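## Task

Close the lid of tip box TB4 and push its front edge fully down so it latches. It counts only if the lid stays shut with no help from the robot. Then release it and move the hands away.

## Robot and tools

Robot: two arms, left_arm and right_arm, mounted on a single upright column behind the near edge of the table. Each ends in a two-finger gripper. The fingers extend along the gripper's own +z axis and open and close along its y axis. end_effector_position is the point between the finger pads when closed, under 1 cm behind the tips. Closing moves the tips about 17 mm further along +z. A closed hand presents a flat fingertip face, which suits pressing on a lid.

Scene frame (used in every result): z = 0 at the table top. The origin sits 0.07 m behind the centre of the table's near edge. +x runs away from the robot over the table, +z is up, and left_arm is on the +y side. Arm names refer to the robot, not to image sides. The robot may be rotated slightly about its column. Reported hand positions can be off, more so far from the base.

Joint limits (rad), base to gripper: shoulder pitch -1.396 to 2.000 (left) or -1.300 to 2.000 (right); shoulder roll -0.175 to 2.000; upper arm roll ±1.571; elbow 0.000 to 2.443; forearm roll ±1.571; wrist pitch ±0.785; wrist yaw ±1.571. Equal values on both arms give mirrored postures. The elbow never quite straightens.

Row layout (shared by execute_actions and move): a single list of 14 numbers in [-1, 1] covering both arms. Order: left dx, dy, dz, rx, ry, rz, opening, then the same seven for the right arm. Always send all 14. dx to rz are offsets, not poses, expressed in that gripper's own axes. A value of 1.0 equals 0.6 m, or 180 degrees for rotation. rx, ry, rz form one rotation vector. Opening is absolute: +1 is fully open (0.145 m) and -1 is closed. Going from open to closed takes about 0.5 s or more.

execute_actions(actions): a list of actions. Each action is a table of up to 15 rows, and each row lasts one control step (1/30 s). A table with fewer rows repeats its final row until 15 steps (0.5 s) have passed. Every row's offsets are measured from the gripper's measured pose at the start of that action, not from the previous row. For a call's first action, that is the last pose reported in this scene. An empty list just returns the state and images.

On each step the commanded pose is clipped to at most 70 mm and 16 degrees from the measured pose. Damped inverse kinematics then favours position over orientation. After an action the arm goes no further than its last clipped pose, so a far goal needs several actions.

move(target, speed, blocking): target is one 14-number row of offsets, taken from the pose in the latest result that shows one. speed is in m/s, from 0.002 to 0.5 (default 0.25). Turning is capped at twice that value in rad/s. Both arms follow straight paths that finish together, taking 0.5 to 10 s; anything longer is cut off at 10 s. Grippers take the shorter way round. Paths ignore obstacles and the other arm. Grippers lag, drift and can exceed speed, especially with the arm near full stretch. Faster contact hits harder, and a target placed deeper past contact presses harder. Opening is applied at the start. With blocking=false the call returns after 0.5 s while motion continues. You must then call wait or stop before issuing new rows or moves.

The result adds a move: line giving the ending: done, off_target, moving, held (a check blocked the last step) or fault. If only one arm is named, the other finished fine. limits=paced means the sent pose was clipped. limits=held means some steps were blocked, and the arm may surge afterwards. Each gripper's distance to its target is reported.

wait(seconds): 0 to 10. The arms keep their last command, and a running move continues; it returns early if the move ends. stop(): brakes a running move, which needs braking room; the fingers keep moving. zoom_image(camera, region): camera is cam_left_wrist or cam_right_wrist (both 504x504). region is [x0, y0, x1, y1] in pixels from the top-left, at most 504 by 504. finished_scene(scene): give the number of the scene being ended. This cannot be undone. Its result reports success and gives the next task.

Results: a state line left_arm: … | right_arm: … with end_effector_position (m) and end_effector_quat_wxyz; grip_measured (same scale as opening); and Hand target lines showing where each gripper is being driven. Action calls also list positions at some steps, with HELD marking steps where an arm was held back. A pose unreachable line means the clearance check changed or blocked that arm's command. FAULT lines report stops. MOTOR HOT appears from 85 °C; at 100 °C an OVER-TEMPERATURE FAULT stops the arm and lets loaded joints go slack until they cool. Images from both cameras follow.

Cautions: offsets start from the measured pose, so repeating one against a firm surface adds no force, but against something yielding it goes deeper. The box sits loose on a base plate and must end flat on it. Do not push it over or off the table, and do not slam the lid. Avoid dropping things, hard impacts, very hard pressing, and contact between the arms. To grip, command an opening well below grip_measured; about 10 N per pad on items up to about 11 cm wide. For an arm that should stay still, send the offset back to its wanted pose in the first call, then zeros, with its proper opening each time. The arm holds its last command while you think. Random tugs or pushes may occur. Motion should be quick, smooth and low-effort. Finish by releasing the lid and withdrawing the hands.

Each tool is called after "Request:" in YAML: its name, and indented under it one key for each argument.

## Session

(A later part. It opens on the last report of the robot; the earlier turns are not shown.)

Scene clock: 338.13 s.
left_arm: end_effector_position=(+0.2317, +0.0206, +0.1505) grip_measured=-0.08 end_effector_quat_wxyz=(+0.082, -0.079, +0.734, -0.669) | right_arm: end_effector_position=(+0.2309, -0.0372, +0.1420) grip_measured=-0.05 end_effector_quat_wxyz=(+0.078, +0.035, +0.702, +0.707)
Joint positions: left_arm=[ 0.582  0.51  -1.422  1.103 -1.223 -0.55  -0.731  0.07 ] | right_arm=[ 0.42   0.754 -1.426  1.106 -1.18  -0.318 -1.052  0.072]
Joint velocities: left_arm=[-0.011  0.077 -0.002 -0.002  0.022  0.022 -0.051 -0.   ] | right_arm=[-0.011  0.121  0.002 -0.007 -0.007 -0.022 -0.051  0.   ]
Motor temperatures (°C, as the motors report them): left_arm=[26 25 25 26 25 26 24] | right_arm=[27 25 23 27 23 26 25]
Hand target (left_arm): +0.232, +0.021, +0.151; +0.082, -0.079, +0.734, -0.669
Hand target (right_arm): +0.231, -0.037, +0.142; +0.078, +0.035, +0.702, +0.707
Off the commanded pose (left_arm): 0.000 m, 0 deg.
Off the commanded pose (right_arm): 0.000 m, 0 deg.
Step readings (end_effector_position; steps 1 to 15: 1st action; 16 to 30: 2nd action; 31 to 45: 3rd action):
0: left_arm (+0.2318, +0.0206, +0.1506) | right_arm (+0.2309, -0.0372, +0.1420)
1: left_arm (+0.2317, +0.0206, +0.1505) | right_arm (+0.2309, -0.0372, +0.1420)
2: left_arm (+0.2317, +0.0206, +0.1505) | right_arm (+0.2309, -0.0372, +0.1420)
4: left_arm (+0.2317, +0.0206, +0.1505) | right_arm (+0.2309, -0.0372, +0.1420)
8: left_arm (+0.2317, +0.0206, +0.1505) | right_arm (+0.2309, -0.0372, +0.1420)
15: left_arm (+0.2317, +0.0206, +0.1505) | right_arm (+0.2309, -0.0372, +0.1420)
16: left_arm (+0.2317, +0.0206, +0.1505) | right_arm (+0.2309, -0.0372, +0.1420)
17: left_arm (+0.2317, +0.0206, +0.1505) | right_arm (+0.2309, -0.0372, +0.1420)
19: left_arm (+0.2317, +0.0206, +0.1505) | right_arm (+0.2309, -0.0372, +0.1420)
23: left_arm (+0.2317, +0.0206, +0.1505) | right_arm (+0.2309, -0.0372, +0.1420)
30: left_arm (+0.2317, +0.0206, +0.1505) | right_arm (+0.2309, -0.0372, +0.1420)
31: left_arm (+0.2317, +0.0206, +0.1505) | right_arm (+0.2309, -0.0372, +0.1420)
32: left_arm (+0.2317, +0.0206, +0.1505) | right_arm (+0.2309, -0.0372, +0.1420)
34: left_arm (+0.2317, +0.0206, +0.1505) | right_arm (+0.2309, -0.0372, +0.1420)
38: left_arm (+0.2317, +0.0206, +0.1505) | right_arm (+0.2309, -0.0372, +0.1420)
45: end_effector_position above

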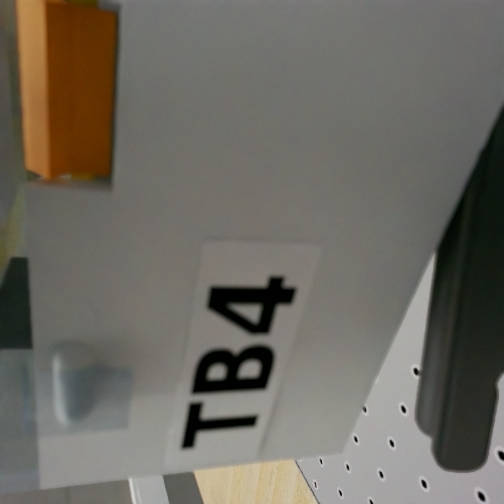

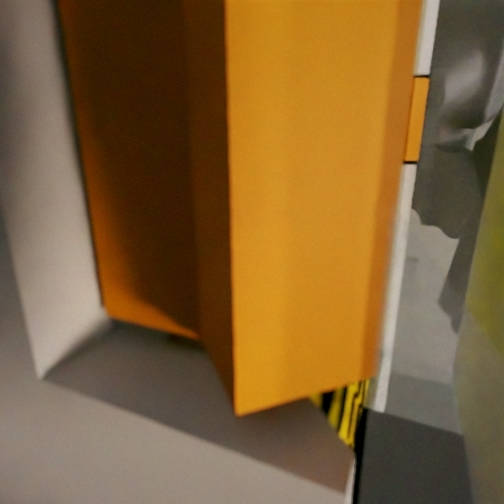

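Request:
move:
  target: [0,0,0,0,0,0,1,0,0,0,0,0,0,-1]

Request:
move:
  target: [-0.03,-0.08,-0.2,0,0,0,1,0,0,0,0,0,0,-1]
  speed: 0.15

Request:
move:
  target: [0,0,0,0,0,0,1,-0.06,-0.115,-0.03,0.1,0,0,-1]
  speed: 0.1

Scene clock: 342.80 s.
left_arm: end_effector_position=(+0.2317, +0.0206, +0.1505) grip_measured=+1.00 end_effector_quat_wxyz=(+0.082, -0.079, +0.734, -0.669) | right_arm: end_effector_position=(+0.2309, -0.0372, +0.1420) grip_measured=-0.05 end_effector_quat_wxyz=(+0.078, +0.035, +0.702, +0.707)
Joint positions: left_arm=[ 0.582  0.51  -1.422  1.103 -1.223 -0.55  -0.731  0.145] | right_arm=[ 0.42   0.754 -1.426  1.106 -1.18  -0.318 -1.052  0.072]
Joint velocities: left_arm=[ 0.055  0.011 -0.007 -0.012  0.037  0.037 -0.022  0.   ] | right_arm=[-0.011  0.011 -0.002  0.002 -0.007 -0.051 -0.007 -0.   ]
Motor temperatures (°C, as the motors report them): left_arm=[26 25 25 26 25 26 24] | right_arm=[27 25 23 27 23 26 25]
Hand target (left_arm): +0.232, +0.021, +0.151; +0.082, -0.079, +0.734, -0.669
Hand target (right_arm): +0.231, -0.037, +0.142; +0.078, +0.035, +0.702, +0.707
Off the commanded pose (left_arm): 0.000 m, 0 deg.
Off the commanded pose (right_arm): 0.000 m, 0 deg.
move: done

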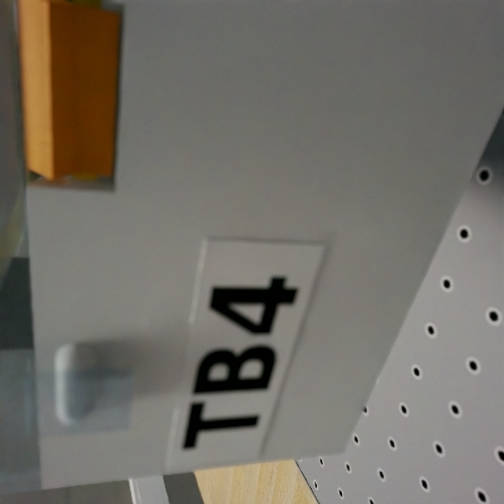

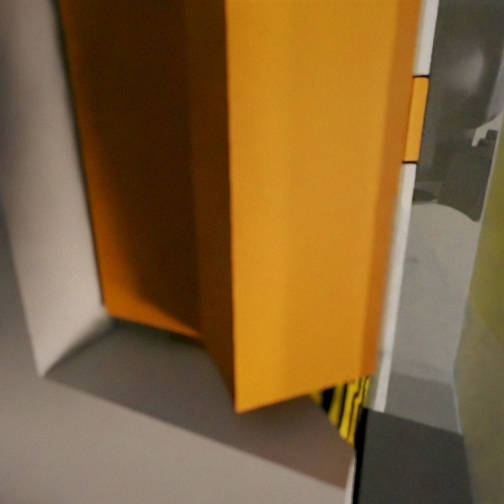

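Scene clock: 344.03 s.
left_arm: end_effector_position=(+0.2232, +0.1379, +0.2103) grip_measured=+1.00 end_effector_quat_wxyz=(+0.086, -0.082, +0.734, -0.669) | right_arm: end_effector_position=(+0.2309, -0.0372, +0.1420) grip_measured=-0.05 end_effector_quat_wxyz=(+0.078, +0.035, +0.702, +0.707)
Joint positions: left_arm=[ 0.698  0.938 -1.418  1.285 -1.233 -0.742 -0.939  0.145] | right_arm=[ 0.42   0.754 -1.426  1.106 -1.18  -0.318 -1.052  0.072]
Joint velocities: left_arm=[-0.033  0.011 -0.017 -0.002 -0.051 -0.007  0.007 -0.   ] | right_arm=[-0.055 -0.033 -0.022 -0.007  0.037 -0.022  0.007 -0.   ]
Motor temperatures (°C, as the motors report them): left_arm=[26 25 25 26 25 26 24] | right_arm=[27 25 23 27 23 26 25]
Hand target (left_arm): +0.222, +0.137, +0.210; +0.083, -0.082, +0.733, -0.670
Hand target (right_arm): +0.231, -0.037, +0.142; +0.078, +0.035, +0.702, +0.707
Off the commanded pose (left_arm): 0.002 m, 1 deg.
Off the commanded pose (right_arm): 0.000 m, 0 deg.
move: done

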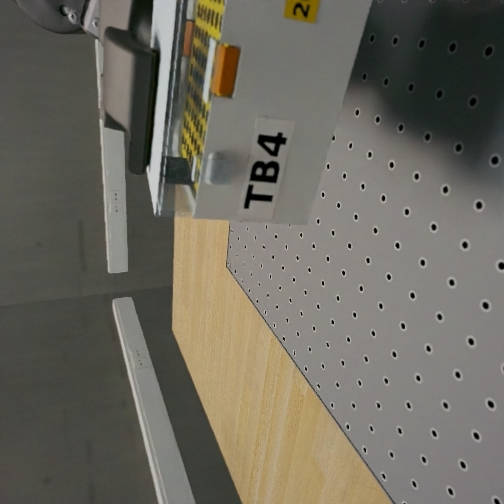

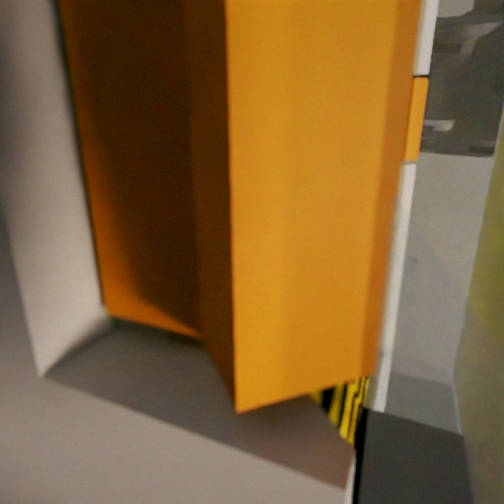

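Scene clock: 345.87 s.
left_arm: end_effector_position=(+0.2232, +0.1379, +0.2103) grip_measured=+1.00 end_effector_quat_wxyz=(+0.086, -0.082, +0.734, -0.669) | right_arm: end_effector_position=(+0.2686, -0.0615, +0.0758) grip_measured=-0.05 end_effector_quat_wxyz=(+0.074, +0.048, +0.803, +0.589)
Joint positions: left_arm=[ 0.698  0.938 -1.418  1.285 -1.233 -0.742 -0.939  0.145] | right_arm=[ 0.499  0.623 -1.441  0.761 -1.232 -0.438 -0.925  0.072]
Joint velocities: left_arm=[ 0.011 -0.033 -0.007  0.012 -0.022 -0.022  0.095 -0.   ] | right_arm=[-0.055 -0.033 -0.002 -0.007 -0.022  0.022  0.007  0.   ]
Motor temperatures (°C, as the motors report them): left_arm=[26 25 25 26 25 26 24] | right_arm=[27 25 23 27 23 26 25]
Hand target (left_arm): +0.223, +0.138, +0.210; +0.086, -0.082, +0.734, -0.669
Hand target (right_arm): +0.268, -0.061, +0.076; +0.071, +0.048, +0.804, +0.589
Off the commanded pose (left_arm): 0.000 m, 0 deg.
Off the commanded pose (right_arm): 0.002 m, 0 deg.
move: done

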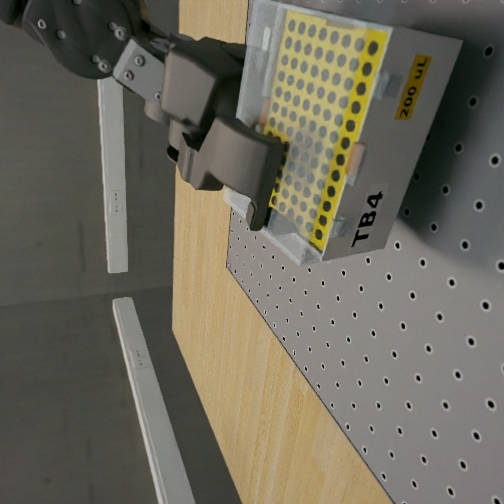

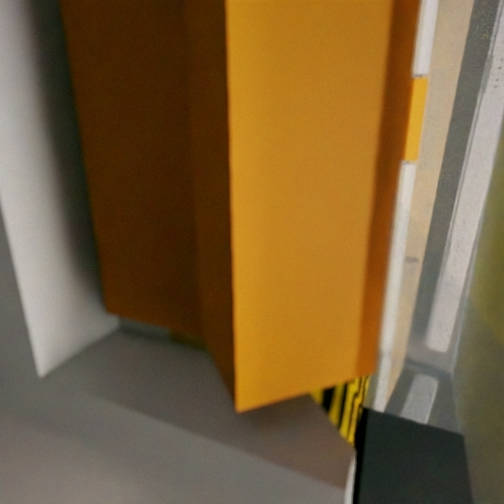

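Request:
move:
  target: [0,0,0,0,0,0,1,0,-0.036,0.012,0.04,0,0,-1]
  speed: 0.03

Scene clock: 352.77 s.
left_arm: end_effector_position=(+0.2232, +0.1379, +0.2103) grip_measured=+1.00 end_effector_quat_wxyz=(+0.086, -0.082, +0.734, -0.669) | right_arm: end_effector_position=(+0.2698, -0.0607, +0.0562) grip_measured=-0.05 end_effector_quat_wxyz=(+0.069, +0.054, +0.834, +0.545)
Joint positions: left_arm=[ 0.698  0.938 -1.418  1.285 -1.233 -0.742 -0.939  0.145] | right_arm=[ 0.503  0.591 -1.441  0.732 -1.23  -0.443 -0.811  0.072]
Joint velocities: left_arm=[-0.077 -0.077  0.007  0.007 -0.051 -0.051  0.022 -0.   ] | right_arm=[ 0.011 -0.055 -0.022  0.002  0.007 -0.051  0.022 -0.   ]
Motor temperatures (°C, as the motors report them): left_arm=[26 25 25 26 25 26 24] | right_arm=[27 25 23 27 23 26 25]
Hand target (left_arm): +0.223, +0.138, +0.210; +0.086, -0.082, +0.734, -0.669
Hand target (right_arm): +0.270, -0.061, +0.053; +0.071, +0.053, +0.839, +0.537
Off the commanded pose (left_arm): 0.000 m, 0 deg.
Off the commanded pose (right_arm): 0.003 m, 1 deg.
move: done

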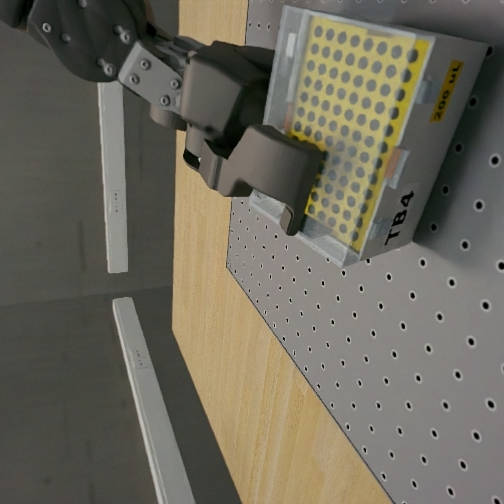

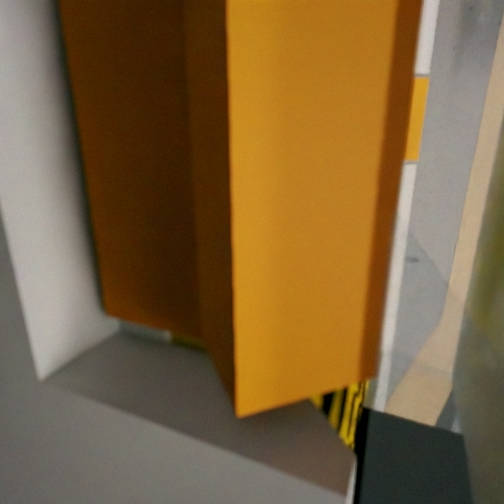

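Request:
execute_actions:
  actions:
    - [[0,0,0,0,0,0,1,0,0,0,0,0,0,0.05]]
    - [[0,0,0,0,0,0,1,0,0,0,0,0,0,0.25]]

Request:
move:
  target: [0,0,0,0,0,0,1,0,-0.015,-0.11,0,0,0,0.25]
  speed: 0.03

Scene clock: 362.73 s.
left_arm: end_effector_position=(+0.2232, +0.1379, +0.2103) grip_measured=+1.00 end_effector_quat_wxyz=(+0.086, -0.082, +0.734, -0.669) | right_arm: end_effector_position=(+0.2718, -0.0551, +0.0650) grip_measured=+0.25 end_effector_quat_wxyz=(+0.067, +0.056, +0.821, +0.564)
Joint positions: left_arm=[ 0.698  0.938 -1.418  1.285 -1.233 -0.742 -0.939  0.145] | right_arm=[ 0.51   0.591 -1.44   0.743 -1.217 -0.455 -0.838  0.094]
Joint velocities: left_arm=[ 0.033  0.077 -0.007  0.012 -0.007  0.007 -0.11  -0.   ] | right_arm=[-0.033 -0.077 -0.017 -0.007 -0.037 -0.037 -0.037  0.   ]
Motor temperatures (°C, as the motors report them): left_arm=[26 25 25 26 25 26 24] | right_arm=[27 25 23 27 23 26 25]
Hand target (left_arm): +0.223, +0.138, +0.210; +0.086, -0.082, +0.734, -0.669
Hand target (right_arm): +0.271, -0.059, +0.059; +0.068, +0.055, +0.829, +0.552
Off the commanded pose (left_arm): 0.000 m, 0 deg.
Off the commanded pose (right_arm): 0.007 m, 2 deg.
Step readings (end_effector_position; steps 1 to 15: 1st action; 16 to 30: 2nd action):
0: left_arm (+0.2232, +0.1379, +0.2103) | right_arm (+0.2697, -0.0607, +0.0562)
1: left_arm (+0.2232, +0.1379, +0.2103) | right_arm (+0.2702, -0.0590, +0.0590)
2: left_arm (+0.2232, +0.1379, +0.2103) | right_arm (+0.2707, -0.0586, +0.0594)
4: left_arm (+0.2232, +0.1379, +0.2103) | right_arm (+0.2707, -0.0587, +0.0593)
8: left_arm (+0.2232, +0.1379, +0.2103) | right_arm (+0.2707, -0.0587, +0.0593)
15: left_arm (+0.2232, +0.1379, +0.2103) | right_arm (+0.2707, -0.0587, +0.0593)
16: left_arm (+0.2232, +0.1379, +0.2103) | right_arm (+0.2711, -0.0563, +0.0630)
17: left_arm (+0.2232, +0.1379, +0.2103) | right_arm (+0.2717, -0.0550, +0.0650)
19: left_arm (+0.2232, +0.1379, +0.2103) | right_arm (+0.2718, -0.0551, +0.0650)
23: left_arm (+0.2232, +0.1379, +0.2103) | right_arm (+0.2718, -0.0551, +0.0650)
30: end_effector_position above

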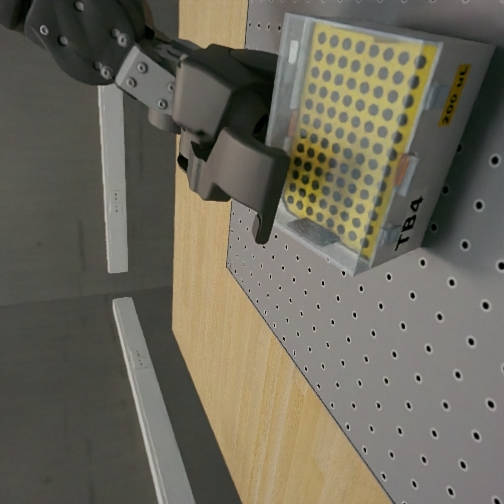

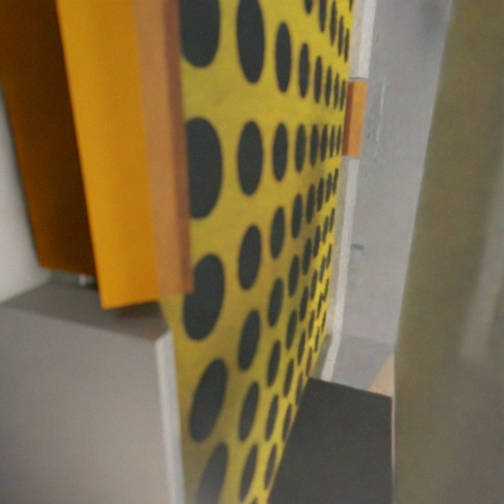

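Scene clock: 365.17 s.
left_arm: end_effector_position=(+0.2232, +0.1379, +0.2103) grip_measured=+1.00 end_effector_quat_wxyz=(+0.086, -0.082, +0.734, -0.669) | right_arm: end_effector_position=(+0.2618, -0.1194, +0.0791) grip_measured=+0.25 end_effector_quat_wxyz=(+0.070, +0.057, +0.822, +0.563)
Joint positions: left_arm=[ 0.698  0.938 -1.418  1.285 -1.233 -0.742 -0.939  0.145] | right_arm=[ 0.475  0.778 -1.44   0.794 -1.268 -0.477 -0.986  0.094]
Joint velocities: left_arm=[-0.121  0.099 -0.002  0.002  0.051  0.007 -0.066  0.   ] | right_arm=[ 0.033 -0.011 -0.007 -0.002  0.007  0.022 -0.022 -0.   ]
Motor temperatures (°C, as the motors report them): left_arm=[26 25 25 26 25 26 24] | right_arm=[27 25 23 27 23 26 25]
Hand target (left_arm): +0.223, +0.138, +0.210; +0.086, -0.082, +0.734, -0.669
Hand target (right_arm): +0.260, -0.119, +0.079; +0.066, +0.057, +0.821, +0.564
Off the commanded pose (left_arm): 0.000 m, 0 deg.
Off the commanded pose (right_arm): 0.002 m, 0 deg.
move: done

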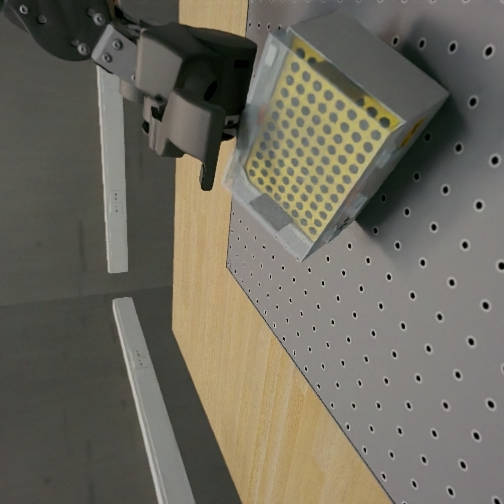

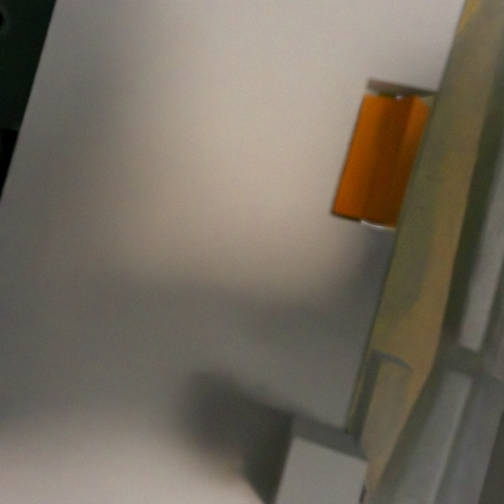

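Request:
move:
  target: [0,0,0,0,0,0,1,0,-0.03,-0.08,0.07,0,0,0.25]
  speed: 0.15

Scene clock: 370.40 s.
left_arm: end_effector_position=(+0.2232, +0.1379, +0.2103) grip_measured=+1.00 end_effector_quat_wxyz=(+0.086, -0.082, +0.734, -0.669) | right_arm: end_effector_position=(+0.2546, -0.1713, +0.0807) grip_measured=+0.25 end_effector_quat_wxyz=(+0.068, +0.064, +0.877, +0.471)
Joint positions: left_arm=[ 0.698  0.938 -1.418  1.285 -1.233 -0.742 -0.939  0.145] | right_arm=[ 0.475  0.983 -1.44   0.975 -1.253 -0.491 -0.788  0.094]
Joint velocities: left_arm=[ 0.055  0.033 -0.012 -0.012 -0.095  0.037 -0.007  0.   ] | right_arm=[-0.011  0.055 -0.002 -0.022 -0.037  0.007 -0.007  0.   ]
Motor temperatures (°C, as the motors report them): left_arm=[26 25 25 26 25 26 24] | right_arm=[27 25 23 27 23 26 25]
Hand target (left_arm): +0.223, +0.138, +0.210; +0.086, -0.082, +0.734, -0.669
Hand target (right_arm): +0.252, -0.171, +0.079; +0.063, +0.065, +0.879, +0.469
Off the commanded pose (left_arm): 0.000 m, 0 deg.
Off the commanded pose (right_arm): 0.002 m, 1 deg.
move: done

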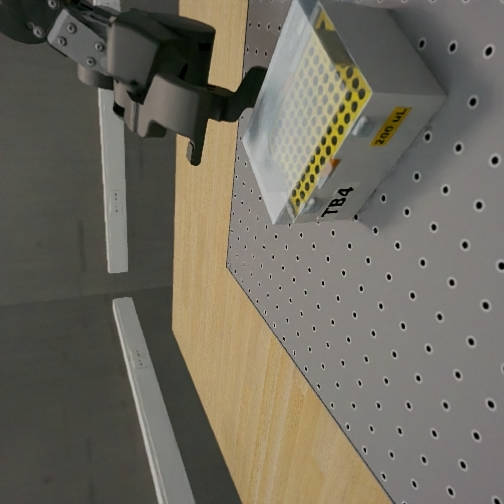

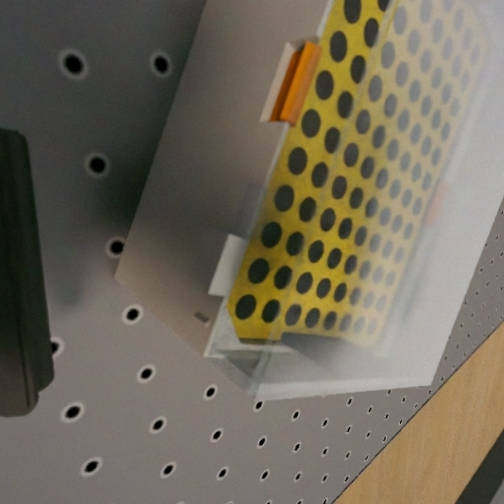

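Free and flat. Back away and check.

Request:
move:
  target: [0,0.03,-0.05,0,0,0,1,0,0.08,-0.14,0,0,0,0.25]

Request:
zoom_image:
  camera: "cam_left_wrist"
  region: [200,0,504,300]

Scene clock: 373.23 s.
left_arm: end_effector_position=(+0.2180, +0.1701, +0.1963) grip_measured=+1.00 end_effector_quat_wxyz=(+0.090, -0.083, +0.735, -0.666) | right_arm: end_effector_position=(+0.2410, -0.2155, +0.1653) grip_measured=+0.25 end_effector_quat_wxyz=(+0.070, +0.065, +0.878, +0.470)
Joint positions: left_arm=[ 0.693  0.94  -1.449  1.128 -1.366 -0.745 -1.15   0.145] | right_arm=[ 0.526  1.39  -1.427  1.345 -1.206 -0.577 -0.785  0.094]
Joint velocities: left_arm=[-0.055 -0.055 -0.012 -0.007 -0.022 -0.022 -0.037 -0.   ] | right_arm=[ 0.011  0.011  0.007 -0.002 -0.007  0.022 -0.037  0.   ]
Motor temperatures (°C, as the motors report them): left_arm=[26 25 25 26 25 26 24] | right_arm=[27 25 23 27 23 26 25]
Hand target (left_arm): +0.216, +0.169, +0.196; +0.087, -0.083, +0.734, -0.669
Hand target (right_arm): +0.240, -0.215, +0.166; +0.068, +0.066, +0.877, +0.471
Off the commanded pose (left_arm): 0.003 m, 1 deg.
Off the commanded pose (right_arm): 0.003 m, 0 deg.
move: done

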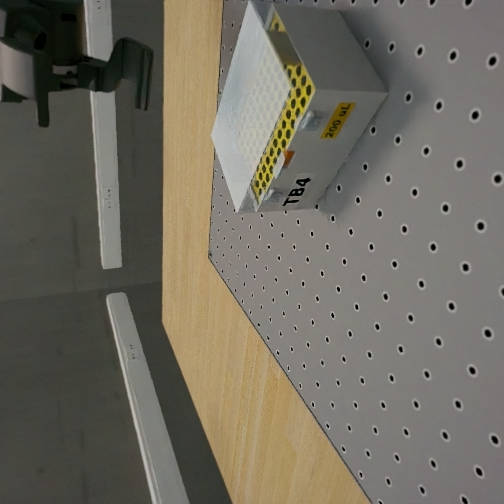

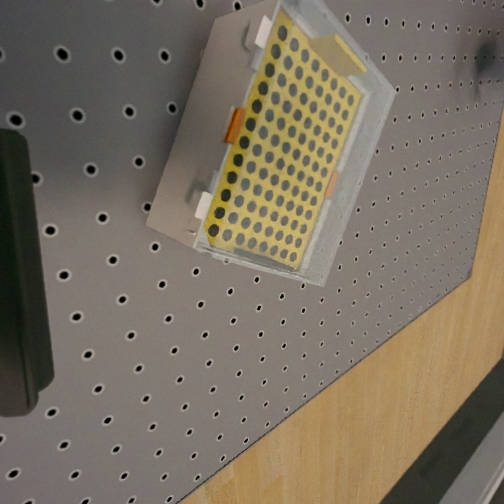

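Region (200, 0, 504, 300) of cam_left_wrist's 504x504 image, scaled by 1.658, with more detail than that image has; it fills the top 497 rows of this view, and the rest is white.

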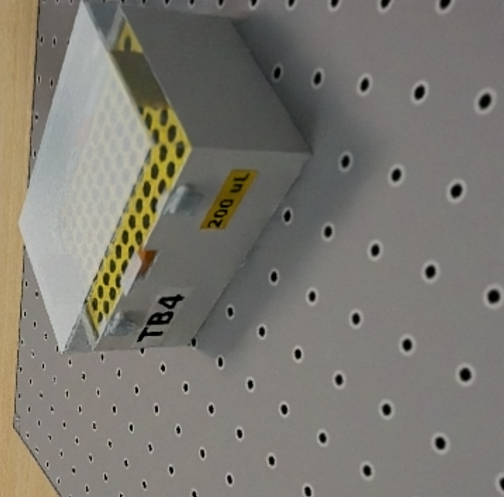

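Request:
finished_scene:
  scene: 1

The scene is finished: the task was done.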